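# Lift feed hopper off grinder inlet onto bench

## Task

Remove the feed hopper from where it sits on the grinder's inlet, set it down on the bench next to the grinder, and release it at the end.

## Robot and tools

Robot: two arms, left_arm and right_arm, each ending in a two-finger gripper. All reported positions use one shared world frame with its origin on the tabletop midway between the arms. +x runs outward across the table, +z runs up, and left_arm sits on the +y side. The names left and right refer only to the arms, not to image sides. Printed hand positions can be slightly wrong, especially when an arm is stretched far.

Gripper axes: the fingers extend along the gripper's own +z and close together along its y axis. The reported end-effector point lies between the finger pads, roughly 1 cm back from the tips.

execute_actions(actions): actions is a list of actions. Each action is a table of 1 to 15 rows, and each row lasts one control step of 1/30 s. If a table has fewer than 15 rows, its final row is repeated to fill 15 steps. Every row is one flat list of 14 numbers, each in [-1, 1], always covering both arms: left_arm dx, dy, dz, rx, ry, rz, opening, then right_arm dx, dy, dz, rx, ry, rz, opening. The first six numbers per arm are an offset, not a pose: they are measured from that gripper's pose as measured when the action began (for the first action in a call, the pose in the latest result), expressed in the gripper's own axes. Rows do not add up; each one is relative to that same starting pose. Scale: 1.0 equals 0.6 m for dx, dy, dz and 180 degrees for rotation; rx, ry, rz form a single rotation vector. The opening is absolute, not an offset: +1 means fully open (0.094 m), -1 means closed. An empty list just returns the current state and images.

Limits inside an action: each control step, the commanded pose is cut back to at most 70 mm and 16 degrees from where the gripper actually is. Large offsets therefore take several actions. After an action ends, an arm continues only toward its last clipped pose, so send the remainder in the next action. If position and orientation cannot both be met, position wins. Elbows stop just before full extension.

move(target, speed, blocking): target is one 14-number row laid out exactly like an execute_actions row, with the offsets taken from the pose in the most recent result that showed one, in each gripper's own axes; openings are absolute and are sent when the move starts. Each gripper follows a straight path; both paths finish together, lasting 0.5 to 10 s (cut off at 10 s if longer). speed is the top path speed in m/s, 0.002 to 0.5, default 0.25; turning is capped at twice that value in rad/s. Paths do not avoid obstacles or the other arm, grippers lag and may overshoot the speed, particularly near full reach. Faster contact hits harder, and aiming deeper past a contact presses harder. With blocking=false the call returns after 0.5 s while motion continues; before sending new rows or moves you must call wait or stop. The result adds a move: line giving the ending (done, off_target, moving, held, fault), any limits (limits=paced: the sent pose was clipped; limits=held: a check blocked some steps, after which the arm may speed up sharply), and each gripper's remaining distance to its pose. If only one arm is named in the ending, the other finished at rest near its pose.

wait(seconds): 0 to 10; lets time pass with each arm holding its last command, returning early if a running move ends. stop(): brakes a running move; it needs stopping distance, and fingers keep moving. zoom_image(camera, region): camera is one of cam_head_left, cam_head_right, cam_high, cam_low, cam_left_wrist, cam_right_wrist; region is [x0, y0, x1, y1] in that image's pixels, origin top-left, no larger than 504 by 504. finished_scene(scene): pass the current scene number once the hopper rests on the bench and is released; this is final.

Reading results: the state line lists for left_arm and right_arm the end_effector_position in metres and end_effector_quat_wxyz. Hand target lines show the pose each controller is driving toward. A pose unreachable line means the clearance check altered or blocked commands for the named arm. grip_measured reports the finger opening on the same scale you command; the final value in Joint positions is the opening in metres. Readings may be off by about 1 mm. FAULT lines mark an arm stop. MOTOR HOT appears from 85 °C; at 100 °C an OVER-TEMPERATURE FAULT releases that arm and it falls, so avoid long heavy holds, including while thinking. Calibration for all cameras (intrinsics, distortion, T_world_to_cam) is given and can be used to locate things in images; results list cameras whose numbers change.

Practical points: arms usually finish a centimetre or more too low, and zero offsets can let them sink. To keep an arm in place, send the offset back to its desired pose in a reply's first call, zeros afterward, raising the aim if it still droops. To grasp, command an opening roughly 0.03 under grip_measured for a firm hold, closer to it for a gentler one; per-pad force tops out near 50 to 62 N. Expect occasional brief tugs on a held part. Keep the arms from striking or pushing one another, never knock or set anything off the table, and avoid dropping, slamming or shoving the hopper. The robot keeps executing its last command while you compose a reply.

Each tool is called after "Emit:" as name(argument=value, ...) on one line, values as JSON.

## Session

Emit:
execute_actions(actions=[])

Scene clock: 0.00 s.
left_arm: end_effector_position=(+0.4788, +0.5812, +0.3424) grip_measured=+1.000 end_effector_quat_wxyz=(+0.227, -0.503, +0.808, -0.206) | right_arm: end_effector_position=(+0.6678, -0.2034, +0.2514) grip_measured=+1.000 end_effector_quat_wxyz=(+0.169, +0.712, +0.674, +0.102)
Joint positions: left_arm=[ 0.751  1.566  1.675 -1.313  0.517 -0.384  0.094] | right_arm=[ 0.218  1.796  1.783 -1.208  0.194  1.841  0.094]
Joint velocities: left_arm=[-0.005  0.005  0.017 -0.007 -0.095 -0.095  0.   ] | right_arm=[-0.005  0.005 -0.002  0.002 -0.007 -0.051  0.   ]
Motor temperatures (°C, as the motors report them): left_arm=[20 20 29 19 21 19] | right_arm=[19 21 33 19 20 19]
Hand target (left_arm): +0.482, +0.584, +0.361; +0.247, -0.497, +0.808, -0.201
Hand target (right_arm): +0.674, -0.202, +0.260; +0.174, +0.712, +0.672, +0.111
camera_calibration (this result's frames):
cam_left_wrist: T_world_to_cam=[[0.716425, -0.416463, 0.559726, -0.29151], [-0.655824, -0.675672, 0.336693, 0.595758], [0.237972, -0.608297, -0.757195, 0.625223], [0, 0, 0, 1]] pos_world=[0.450772, 0.661456, 0.435994]
cam_right_wrist: T_world_to_cam=[[-0.927722, 0.00416378, -0.37325, 0.713421], [-0.180133, 0.870805, 0.457439, 0.185349], [0.326933, 0.491611, -0.807115, 0.206303], [0, 0, 0, 1]] pos_world=[0.627796, -0.265794, 0.348009]

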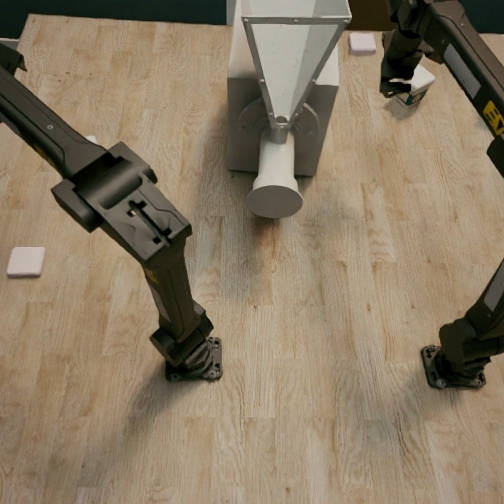

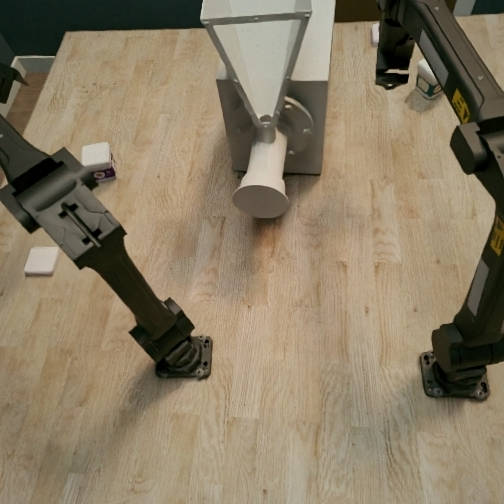

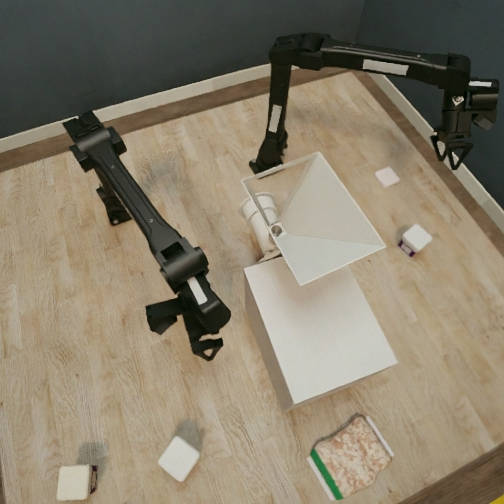

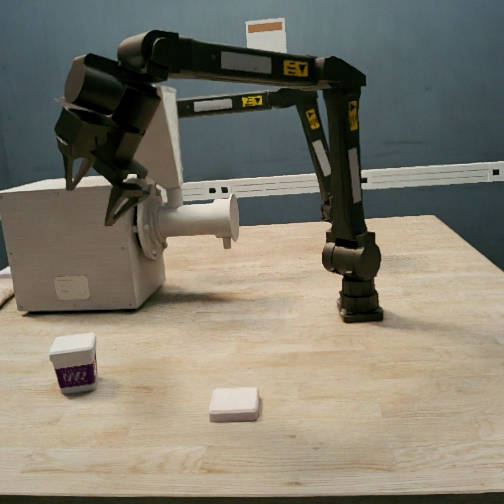

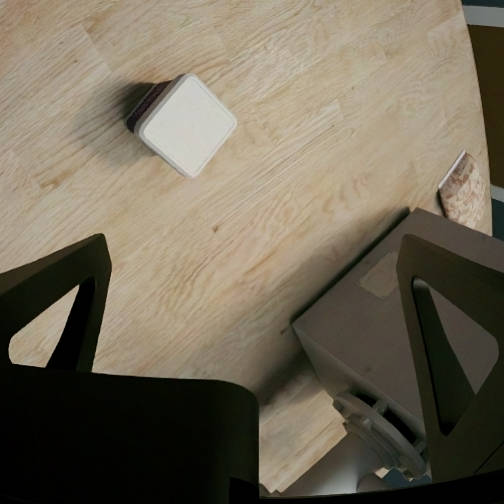

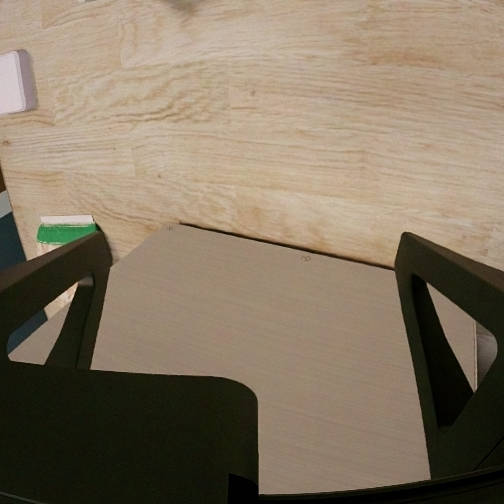

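Emit:
zoom_image(camera="cam_head_left", region=[180, 0, 400, 230])

Emit:
zoom_image(camera="cam_high", region=[200, 130, 420, 330])

Emit:
zoom_image(camera="cam_head_right", region=[170, 0, 390, 230])

Region (180, 0, 400, 230) of cam_head_left's 504x504 image, scaled by 2.191, with more detail than that image has; it fills the left 482 columns of this view, and the rest is white.

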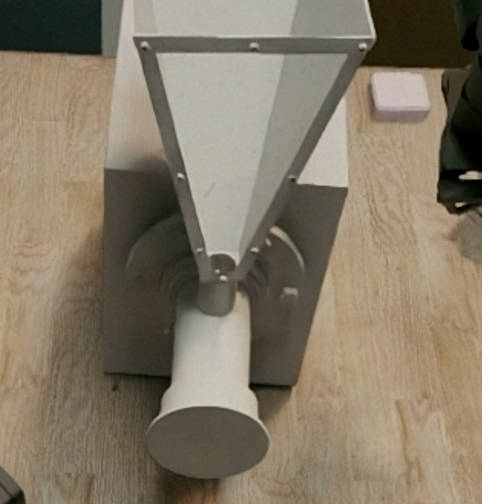

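Region (200, 130, 420, 330) of cam_high's 504x504 image, scaled by 2.291, with more detail than that image has; it fills the top 458 rows of this view, and the rest is white.

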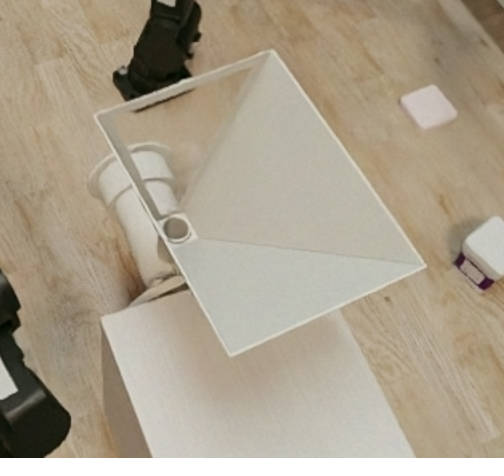

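Region (170, 0, 390, 230) of cam_head_right's 504x504 image, scaled by 2.191, with more detail than that image has; it fills the left 482 columns of this view, and the rest is white.

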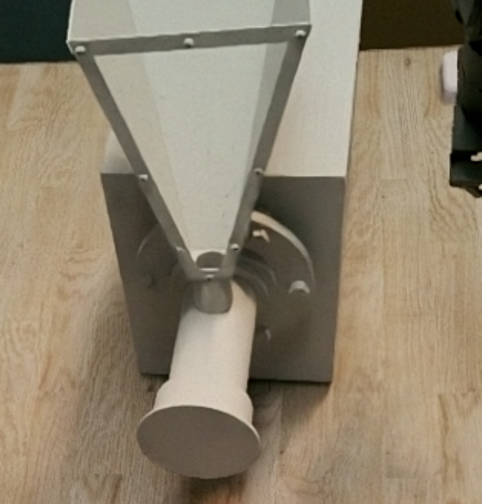

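Emit:
zoom_image(camera="cam_low", region=[60, 60, 300, 320])

Region (60, 60, 300, 320) of cam_low's 504x504 image, scaled by 1.938, with more detail than that image has; it fills the left 465 columns of this view, and the rest is white.

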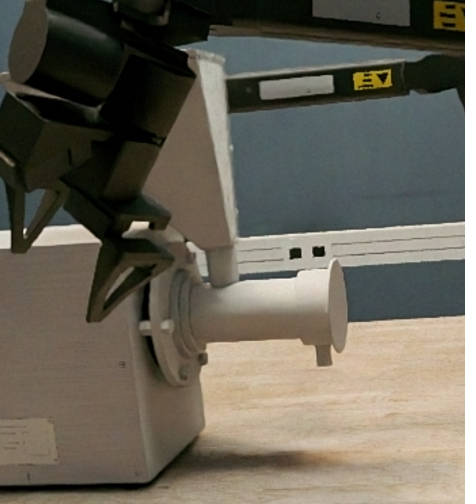

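Emit:
move(target=[0.4666,-0.4458,-0.354,0.0624,-0.0296,0.3092,-0.1,0.0931,-0.125,-0.7268,-0.178,-0.0102,-0.4429,-0.1], speed=0.3)

Scene clock: 123.33 s.
left_arm: end_effector_position=(+0.4304, +0.2449, +0.6021) grip_measured=-0.097 end_effector_quat_wxyz=(+0.369, -0.065, +0.918, -0.134) | right_arm: end_effector_position=(+0.4377, -0.0990, +0.6052) grip_measured=-0.098 end_effector_quat_wxyz=(+0.375, +0.056, +0.918, +0.116)
Joint positions: left_arm=[ 0.086  1.194  1.969 -1.591  0.314 -0.103  0.042] | right_arm=[ 0.597  1.365  2.122 -1.558  0.278  0.638  0.042]
Joint velocities: left_arm=[ 0.005 -0.015 -0.022  0.012 -0.022 -0.066 -0.001] | right_arm=[-0.005 -0.005 -0.002  0.002  0.022 -0.037 -0.001]
Motor temperatures (°C, as the motors report them): left_arm=[20 22 34 19 20 19] | right_arm=[19 24 39 19 19 19]
Hand target (left_arm): +0.430, +0.242, +0.614; +0.379, -0.054, +0.914, -0.131
Hand target (right_arm): +0.435, -0.097, +0.616; +0.382, +0.051, +0.915, +0.123
Off the commanded pose (left_arm): 0.021 m, 2 deg.
Off the commanded pose (right_arm): 0.015 m, 1 deg.
move: off_target (left_arm, right_arm)
camera_calibration (this result's frames):
cam_left_wrist: T_world_to_cam=[[0.0152099, -0.957843, 0.28689, 0.0563576], [-0.988866, -0.0568886, -0.137509, 0.526639], [0.148032, -0.281604, -0.948043, 0.702397], [0, 0, 0, 1]] pos_world=[0.41594, 0.281739, 0.722152]
cam_right_wrist: T_world_to_cam=[[0.00423658, -0.972449, -0.233076, 0.0421749], [-0.987207, 0.0330824, -0.155972, 0.532739], [0.159386, 0.230755, -0.959869, 0.65567], [0, 0, 0, 1]] pos_world=[0.421241, -0.12791, 0.722279]

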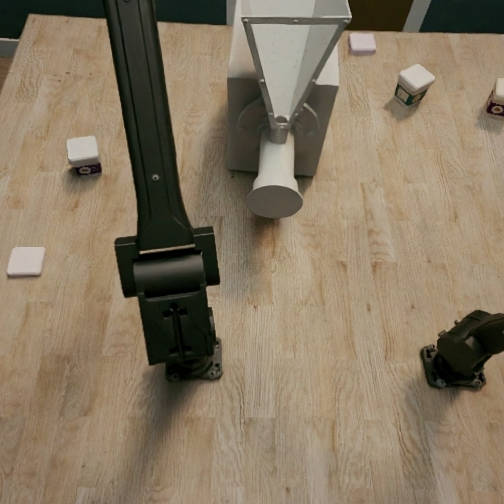

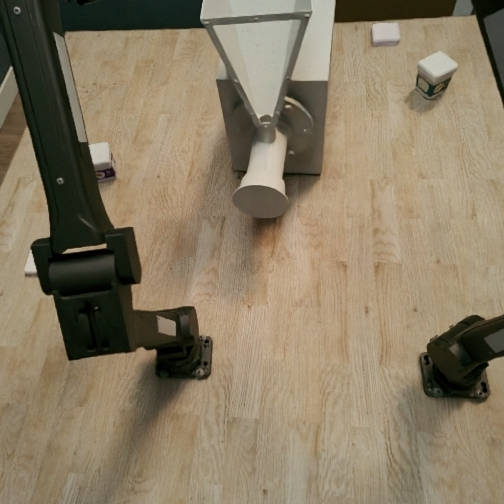

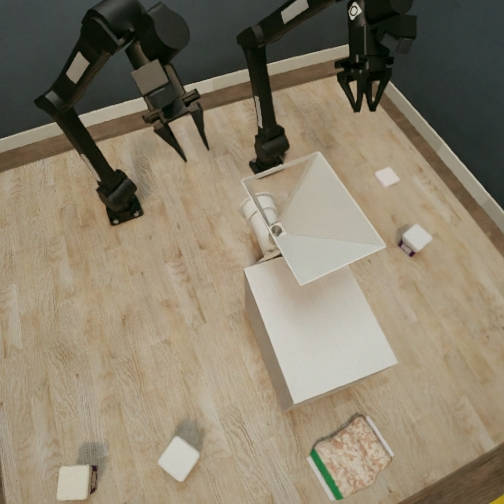

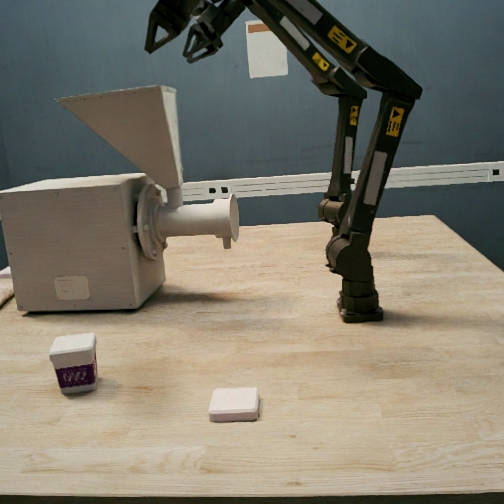

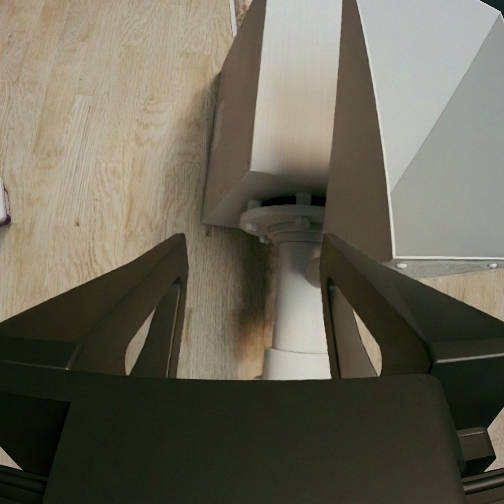

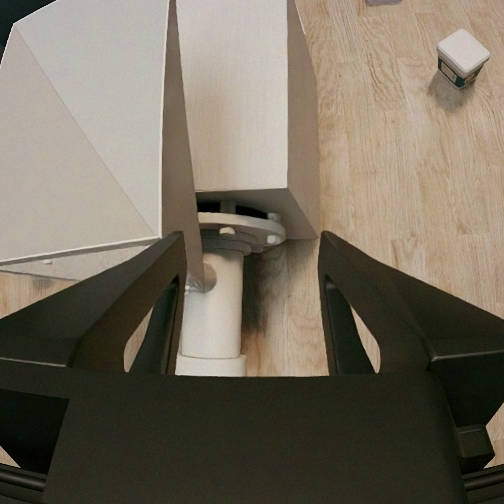

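Emit:
zoom_image(camera="cam_low", region=[30, 0, 290, 260])

Region (30, 0, 290, 260) of cam_low's 504x504 image, scaled by 1.938, with more detail than that image has.

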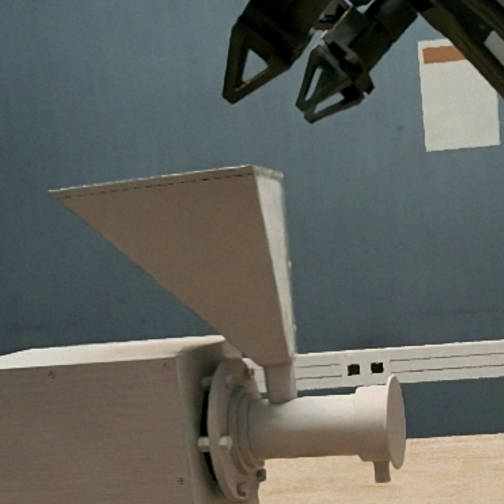

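Emit:
move(target=[0.0079,-0.1119,0.0689,0,0,0,-0.1,0.0163,0.0956,0.0603,0,0,0,-0.1], speed=0.15)

Scene clock: 197.10 s.
left_arm: end_effector_position=(+0.4503, +0.1768, +0.5872) grip_measured=-0.097 end_effector_quat_wxyz=(+0.362, -0.063, +0.921, -0.131) | right_arm: end_effector_position=(+0.4609, -0.0363, +0.5626) grip_measured=-0.098 end_effector_quat_wxyz=(+0.355, +0.050, +0.929, +0.093)
Joint positions: left_arm=[-0.163  1.204  1.925 -1.511  0.137 -0.278  0.042] | right_arm=[ 0.692  1.481  2.134 -1.542  0.346  0.707  0.042]
Joint velocities: left_arm=[-0.005  0.005  0.002 -0.002 -0.037 -0.095 -0.   ] | right_arm=[-0.005  0.015  0.002 -0.007  0.007 -0.007 -0.002]
Motor temperatures (°C, as the motors report them): left_arm=[20 21 33 19 20 19] | right_arm=[19 23 38 19 19 19]
Hand target (left_arm): +0.456, +0.174, +0.590; +0.368, -0.065, +0.918, -0.134
Hand target (right_arm): +0.457, -0.036, +0.588; +0.376, +0.056, +0.918, +0.116
Off the commanded pose (left_arm): 0.009 m, 1 deg.
Off the commanded pose (right_arm): 0.026 m, 4 deg.
move: off_target (right_arm)
camera_calibration (this result's frames):
cam_left_wrist: T_world_to_cam=[[0.0151479, -0.960043, 0.279443, -0.0000288198], [-0.99086, -0.0518779, -0.124518, 0.532763], [0.134039, -0.275003, -0.952054, 0.67361], [0, 0, 0, 1]] pos_world=[0.437604, 0.212856, 0.70766]
cam_right_wrist: T_world_to_cam=[[-0.00475411, -0.982419, -0.18663, 0.0707721], [-0.993499, 0.025868, -0.110861, 0.524152], [0.11374, 0.184889, -0.976155, 0.62516], [0, 0, 0, 1]] pos_world=[0.449975, -0.0596164, 0.68157]

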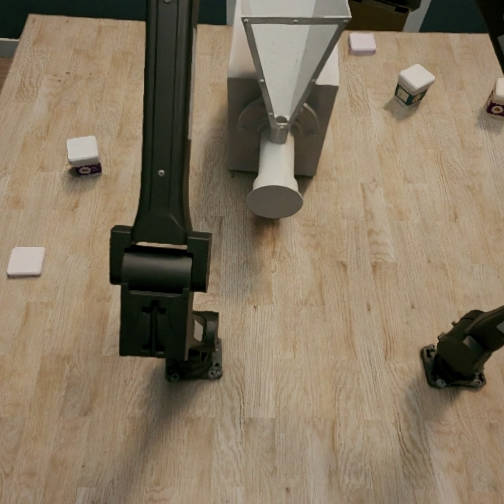

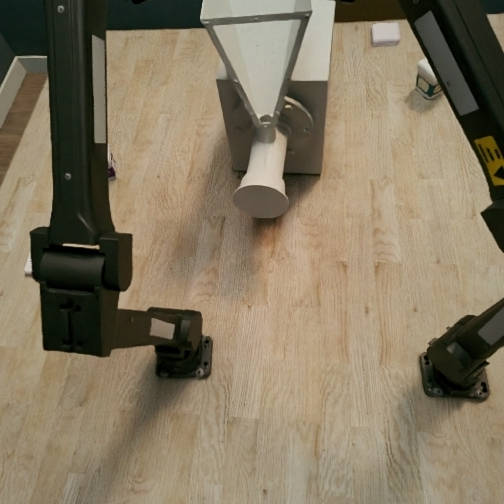

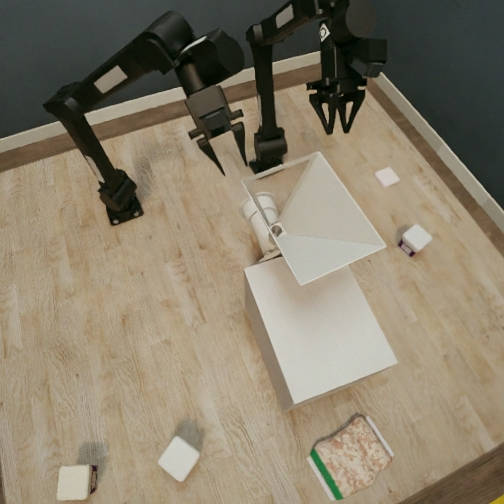

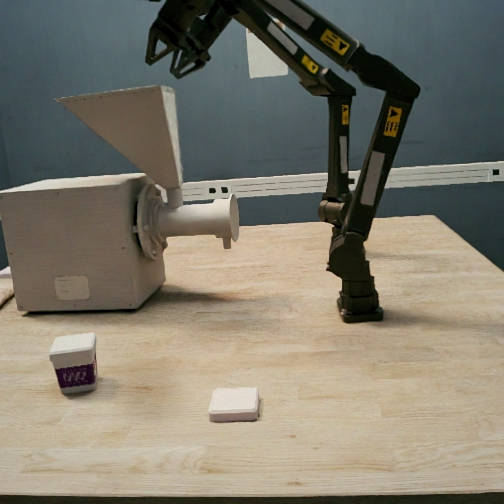

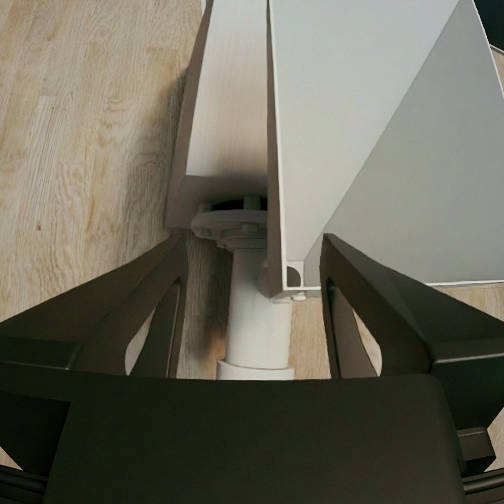

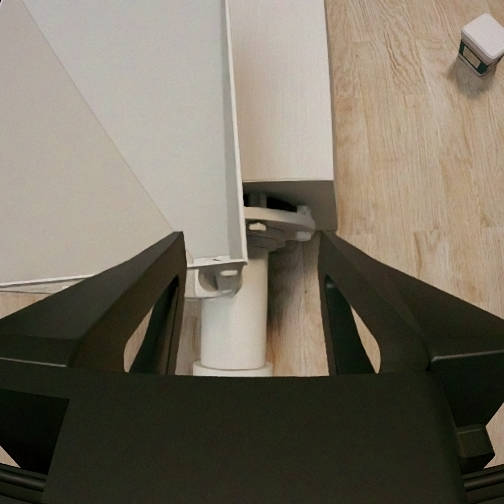

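Emit:
move(target=[-0.008,-0.027,0.105,0,0,0,-0.1,-0.03,0.02,0.043,-0.0136,-0.0146,0.0078,-0.1], speed=0.1)

Scene clock: 241.53 s.
left_arm: end_effector_position=(+0.4951, +0.1561, +0.5441) grip_measured=-0.097 end_effector_quat_wxyz=(+0.352, -0.063, +0.925, -0.125) | right_arm: end_effector_position=(+0.4827, -0.0259, +0.5649) grip_measured=-0.098 end_effector_quat_wxyz=(+0.377, +0.055, +0.917, +0.120)
Joint positions: left_arm=[-0.216  1.253  1.836 -1.392  0.094 -0.311  0.042] | right_arm=[ 0.674  1.49   2.115 -1.437  0.327  0.694  0.042]
Joint velocities: left_arm=[-0.005  0.005 -0.002 -0.002 -0.037 -0.022 -0.001] | right_arm=[-0.005 -0.015 -0.012 -0.002  0.022  0.007 -0.001]
Motor temperatures (°C, as the motors report them): left_arm=[20 21 31 19 20 19] | right_arm=[19 23 40 19 19 19]
Hand target (left_arm): +0.497, +0.150, +0.551; +0.362, -0.062, +0.921, -0.131
Hand target (right_arm): +0.492, -0.024, +0.558; +0.376, +0.056, +0.918, +0.116
Off the commanded pose (left_arm): 0.009 m, 1 deg.
Off the commanded pose (right_arm): 0.012 m, 0 deg.
move: off_target (right_arm)
camera_calibration (this result's frames):
cam_left_wrist: T_world_to_cam=[[0.0222368, -0.962792, 0.269326, -0.00616069], [-0.993483, -0.0514039, -0.101733, 0.559558], [0.111792, -0.265308, -0.957661, 0.633391], [0, 0, 0, 1]] pos_world=[0.48524, 0.190876, 0.665159]
cam_right_wrist: T_world_to_cam=[[0.00904186, -0.971222, -0.238003, 0.104125], [-0.986623, 0.0300771, -0.160218, 0.570507], [0.162766, 0.236268, -0.957959, 0.590487], [0, 0, 0, 1]] pos_world=[0.465823, -0.0555444, 0.68185]

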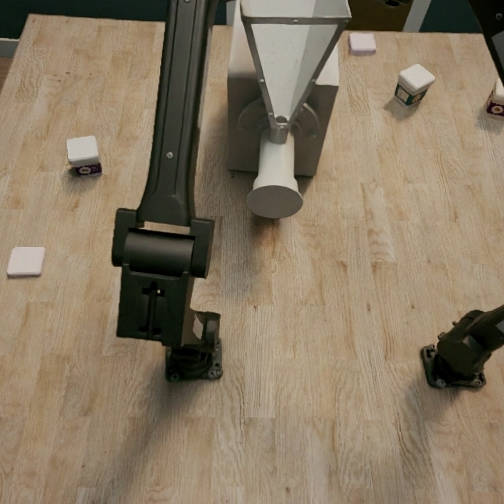

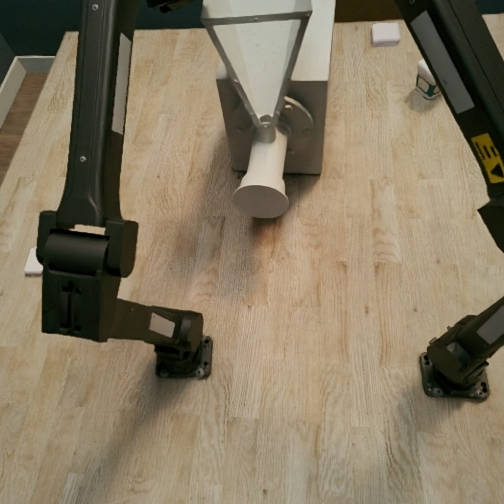

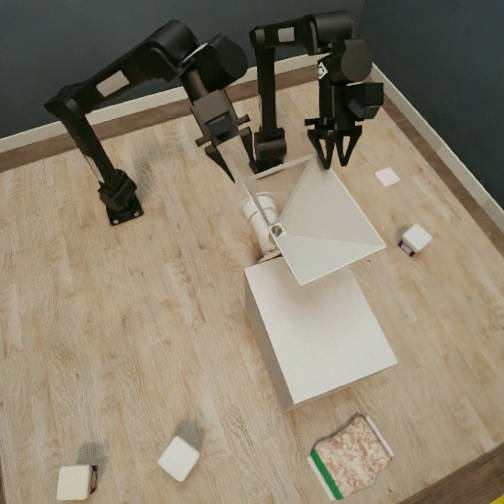

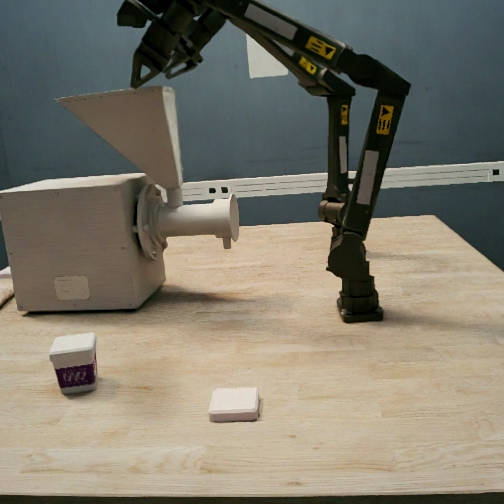

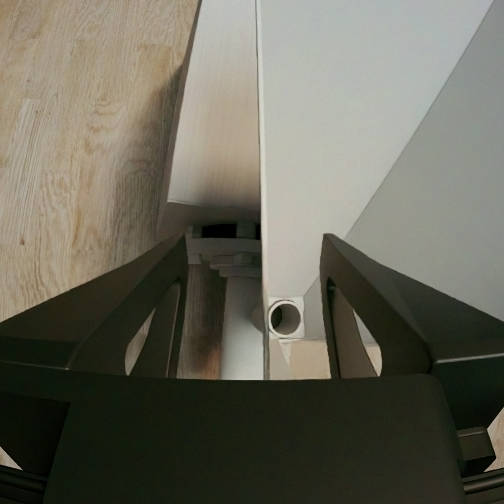

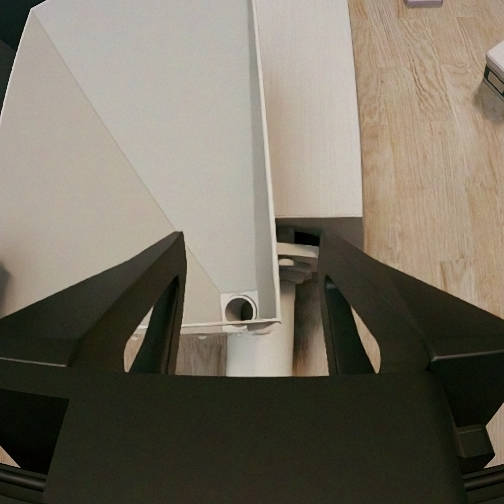

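Emit:
move(target=[-0.008,-0.008,0.082,0,0,0,-0.1,-0.0113,-0.009,0.0552,0,0,0,-0.1], speed=0.06)

Scene clock: 256.53 s.
left_arm: end_effector_position=(+0.5276, +0.1502, +0.5089) grip_measured=-0.097 end_effector_quat_wxyz=(+0.344, -0.063, +0.929, -0.120) | right_arm: end_effector_position=(+0.5013, -0.0282, +0.5530) grip_measured=-0.098 end_effector_quat_wxyz=(+0.378, +0.056, +0.916, +0.124)
Joint positions: left_arm=[-0.222  1.297  1.777 -1.309  0.084 -0.314  0.042] | right_arm=[ 0.64   1.496  2.079 -1.38   0.299  0.67   0.042]
Joint velocities: left_arm=[-0.015 -0.005 -0.002 -0.012  0.051 -0.066  0.   ] | right_arm=[-0.005 -0.005 -0.002 -0.002 -0.007  0.037  0.   ]
Motor temperatures (°C, as the motors report them): left_arm=[20 22 31 19 20 19] | right_arm=[19 23 38 19 19 19]
Hand target (left_arm): +0.532, +0.143, +0.513; +0.352, -0.063, +0.926, -0.125
Hand target (right_arm): +0.511, -0.027, +0.545; +0.377, +0.056, +0.917, +0.120
Off the commanded pose (left_arm): 0.009 m, 1 deg.
Off the commanded pose (right_arm): 0.012 m, 0 deg.
move: off_target (right_arm)
camera_calibration (this result's frames):
cam_left_wrist: T_world_to_cam=[[0.0295396, -0.965101, 0.260207, -0.00193191], [-0.995077, -0.0530312, -0.0837269, 0.579865], [0.0946039, -0.256452, -0.961916, 0.604409], [0, 0, 0, 1]] pos_world=[0.519888, 0.183889, 0.630444]
cam_right_wrist: T_world_to_cam=[[0.0122131, -0.969328, -0.245468, 0.101558], [-0.986183, 0.0288828, -0.163122, 0.588404], [0.165209, 0.244069, -0.955582, 0.574255], [0, 0, 0, 1]] pos_world=[0.484162, -0.0587095, 0.669658]

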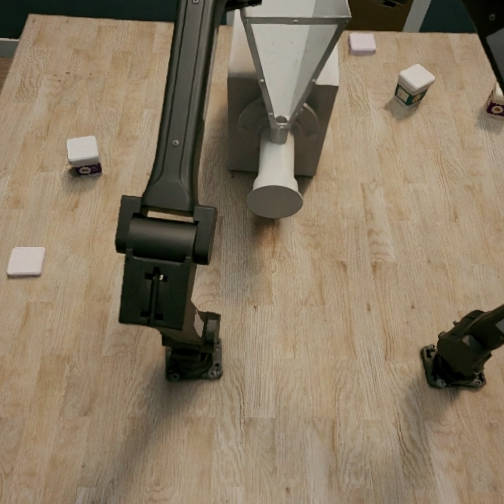

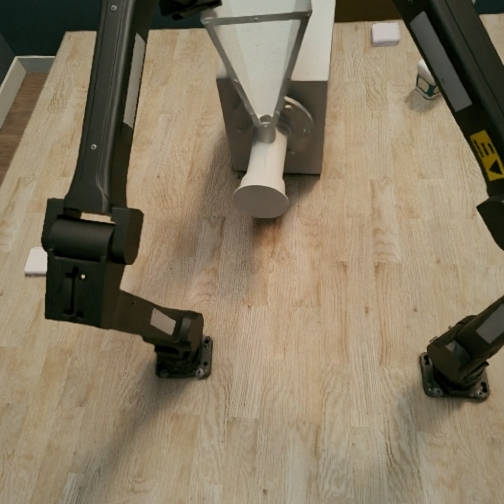

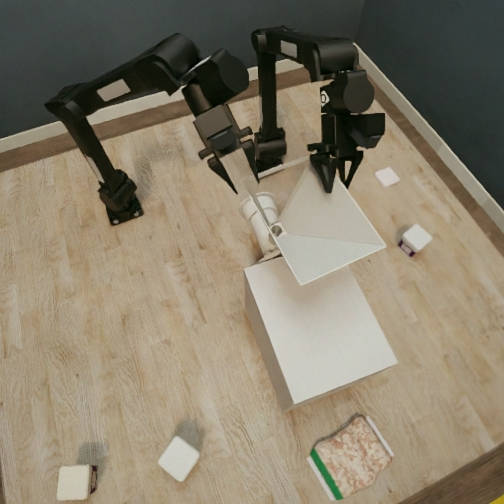

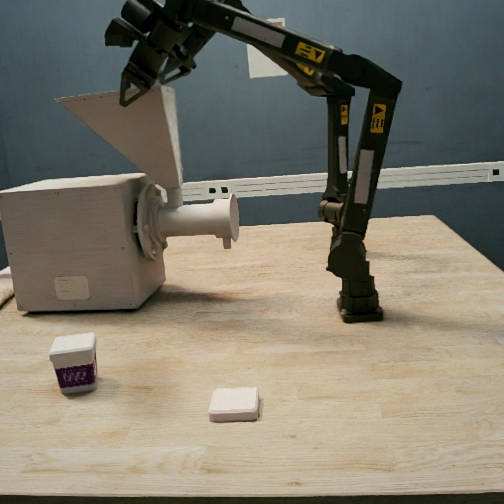

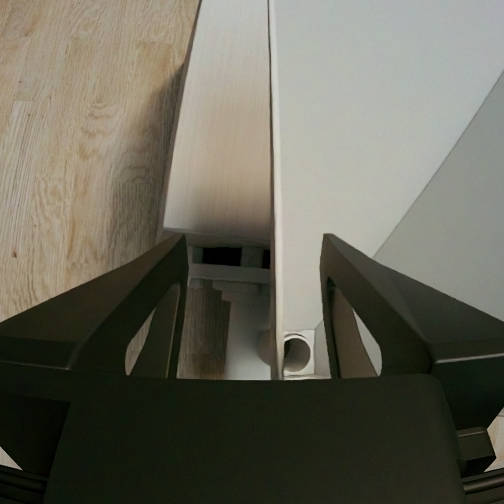

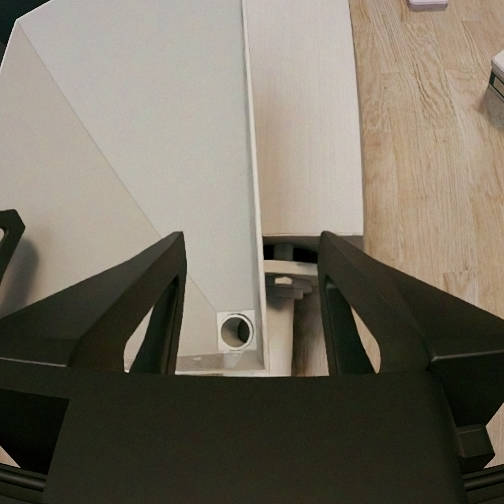

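Emit:
zoom_image(camera="cam_low", region=[40, 0, 260, 220])

Region (40, 0, 260, 220) of cam_low's 504x504 image, scaled by 2.291, with more detail than that image has.

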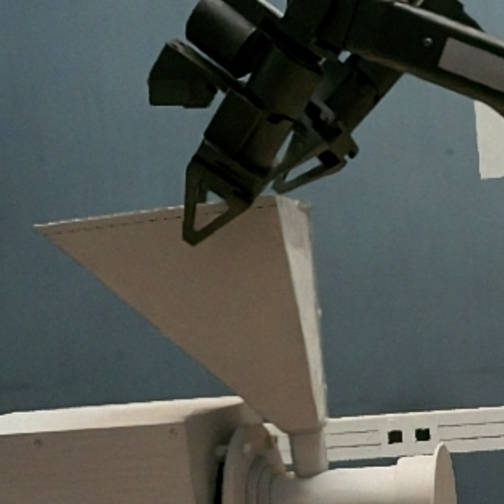

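Emit:
move(target=[-0.0193,-0.017,0.0151,0,0,0,-0.1,-0.008,-0.007,0.113,0,0,0,-0.1], speed=0.06)

Scene clock: 285.97 s.
left_arm: end_effector_position=(+0.5348, +0.1503, +0.5036) grip_measured=-0.097 end_effector_quat_wxyz=(+0.339, -0.066, +0.931, -0.115) | right_arm: end_effector_position=(+0.5446, -0.0207, +0.5153) grip_measured=-0.098 end_effector_quat_wxyz=(+0.378, +0.056, +0.916, +0.127)
Joint positions: left_arm=[-0.223  1.316  1.784 -1.309  0.075 -0.315  0.042] | right_arm=[ 0.593  1.54   2.012 -1.257  0.261  0.637  0.042]
Joint velocities: left_arm=[-0.015  0.015 -0.012 -0.002 -0.051 -0.037  0.   ] | right_arm=[-0.005  0.005 -0.012  0.002 -0.037 -0.022  0.   ]
Motor temperatures (°C, as the motors report them): left_arm=[20 22 32 19 20 19] | right_arm=[19 23 37 19 19 19]
Hand target (left_arm): +0.542, +0.141, +0.512; +0.344, -0.063, +0.929, -0.120
Hand target (right_arm): +0.553, -0.021, +0.509; +0.378, +0.056, +0.916, +0.124
Off the commanded pose (left_arm): 0.015 m, 1 deg.
Off the commanded pose (right_arm): 0.010 m, 0 deg.
move: off_target (left_arm)
camera_calibration (this result's frames):
cam_left_wrist: T_world_to_cam=[[0.0380228, -0.966783, 0.252753, -0.00123436], [-0.995576, -0.0583975, -0.0736022, 0.582605], [0.0859176, -0.248836, -0.964727, 0.603625], [0, 0, 0, 1]] pos_world=[0.528213, 0.183033, 0.625527]
cam_right_wrist: T_world_to_cam=[[0.014488, -0.967899, -0.25092, 0.100569], [-0.986304, 0.0274003, -0.162643, 0.624457], [0.164297, 0.24984, -0.954247, 0.529108], [0, 0, 0, 1]] pos_world=[0.527516, -0.0519623, 0.631698]

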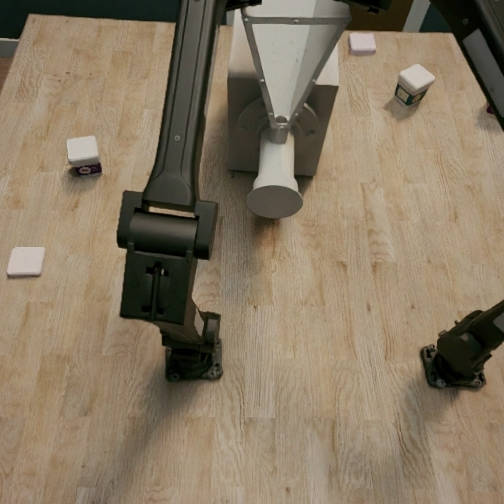

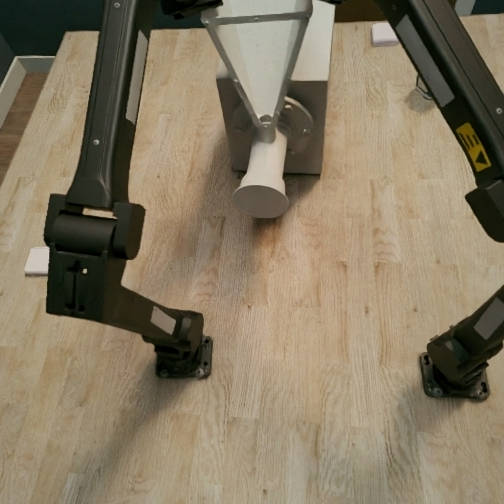

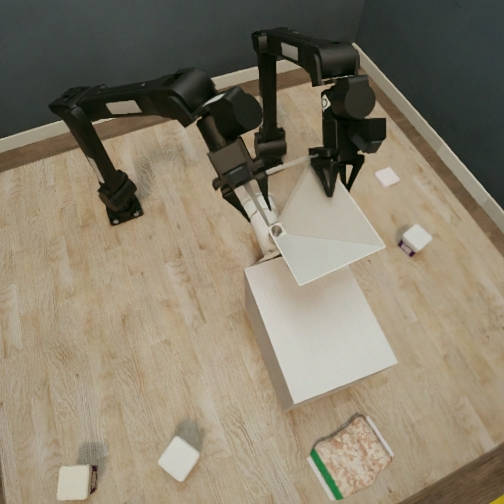

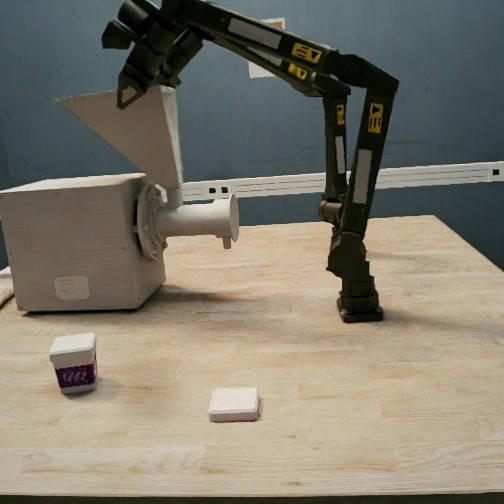

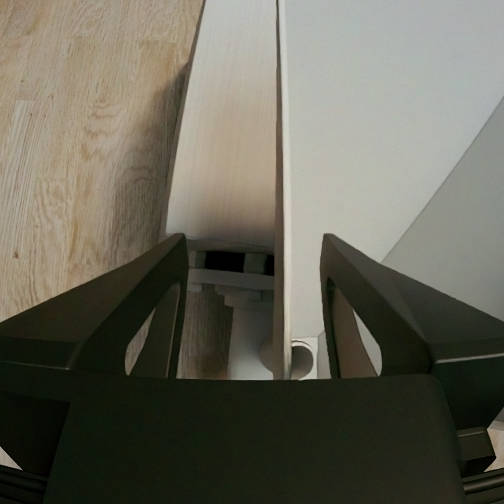

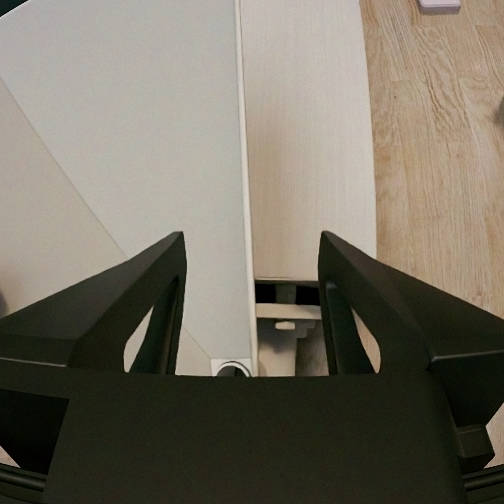

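Emit:
execute_actions(actions=[[[-0.018,-0.04,0.004,0,0,0,-0.1,-0.004,0.0,-0.003,0,0,0,-0.1]]])

Scene clock: 294.60 s.
left_arm: end_effector_position=(+0.5399, +0.1381, +0.5069) grip_measured=-0.097 end_effector_quat_wxyz=(+0.338, -0.065, +0.932, -0.109) | right_arm: end_effector_position=(+0.5446, -0.0207, +0.5153) grip_measured=-0.098 end_effector_quat_wxyz=(+0.378, +0.055, +0.916, +0.127)
Joint positions: left_arm=[-0.256  1.341  1.82  -1.324  0.042 -0.335  0.042] | right_arm=[ 0.593  1.54   2.012 -1.257  0.261  0.636  0.042]
Joint velocities: left_arm=[-0.005  0.005 -0.002  0.002 -0.022  0.051 -0.001] | right_arm=[-0.005 -0.005  0.007 -0.012  0.007 -0.007  0.   ]
Motor temperatures (°C, as the motors report them): left_arm=[20 22 32 19 20 19] | right_arm=[19 23 37 19 19 19]
Hand target (left_arm): +0.545, +0.129, +0.515; +0.340, -0.065, +0.931, -0.116
Hand target (right_arm): +0.545, -0.022, +0.518; +0.378, +0.055, +0.916, +0.127
Off the commanded pose (left_arm): 0.013 m, 1 deg.
Off the commanded pose (right_arm): 0.003 m, 0 deg.
camera_calibration (this result's frames):
cam_left_wrist: T_world_to_cam=[[0.0422033, -0.969576, 0.241124, -0.00996978], [-0.995658, -0.0608548, -0.0704337, 0.585974], [0.0829644, -0.237105, -0.967935, 0.604926], [0, 0, 0, 1]] pos_world=[0.533663, 0.169424, 0.629205]
cam_right_wrist: T_world_to_cam=[[0.0150286, -0.968027, -0.250397, 0.100002], [-0.986295, 0.026799, -0.1628, 0.62452], [0.164306, 0.249412, -0.954357, 0.529152], [0, 0, 0, 1]] pos_world=[0.527516, -0.0519085, 0.631712]

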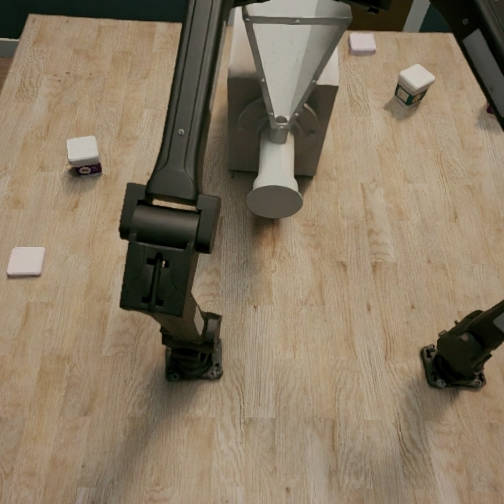

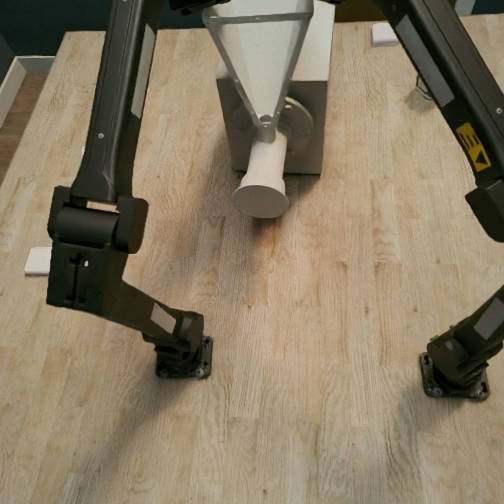

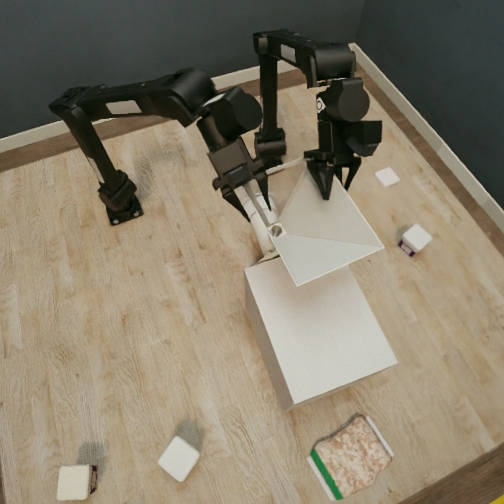

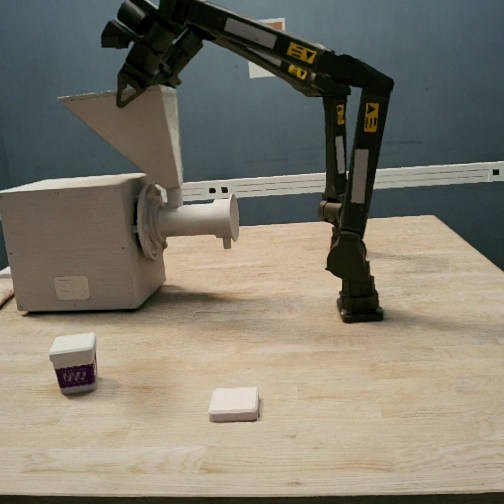

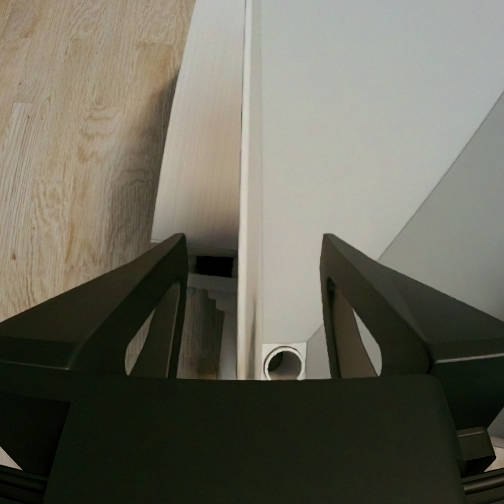

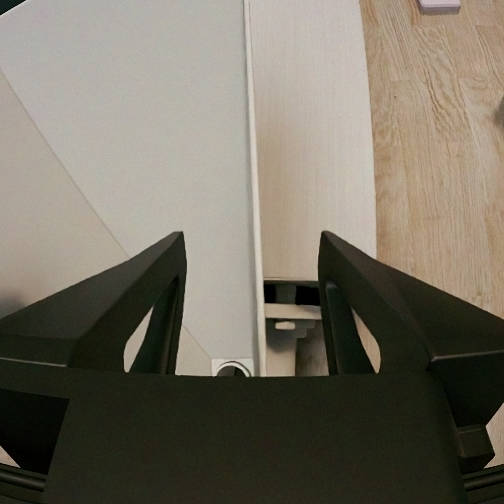

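Emit:
zoom_image(camera="cam_low", region=[40, 0, 260, 220])

Emit:
zoom_image(camera="cam_high", region=[200, 100, 420, 300])

Region (40, 0, 260, 220) of cam_low's 504x504 image, scaled by 2.291, with more detail than that image has.

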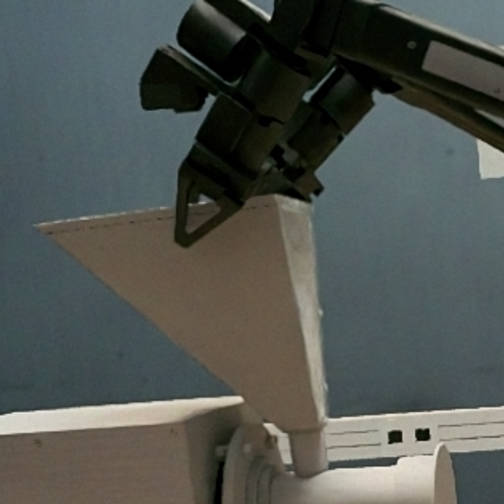

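Region (200, 100, 420, 300) of cam_high's 504x504 image, scaled by 2.291, with more detail than that image has; it fills the top 458 rows of this view, and the rest is white.

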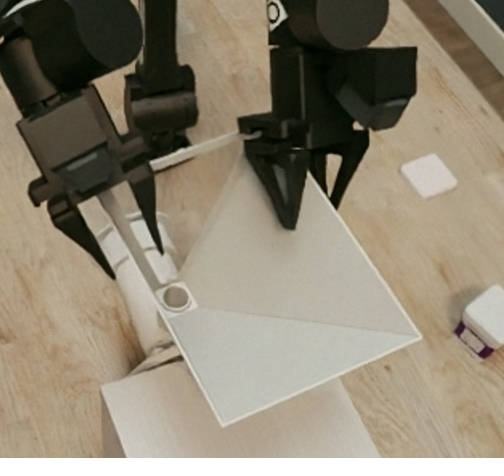

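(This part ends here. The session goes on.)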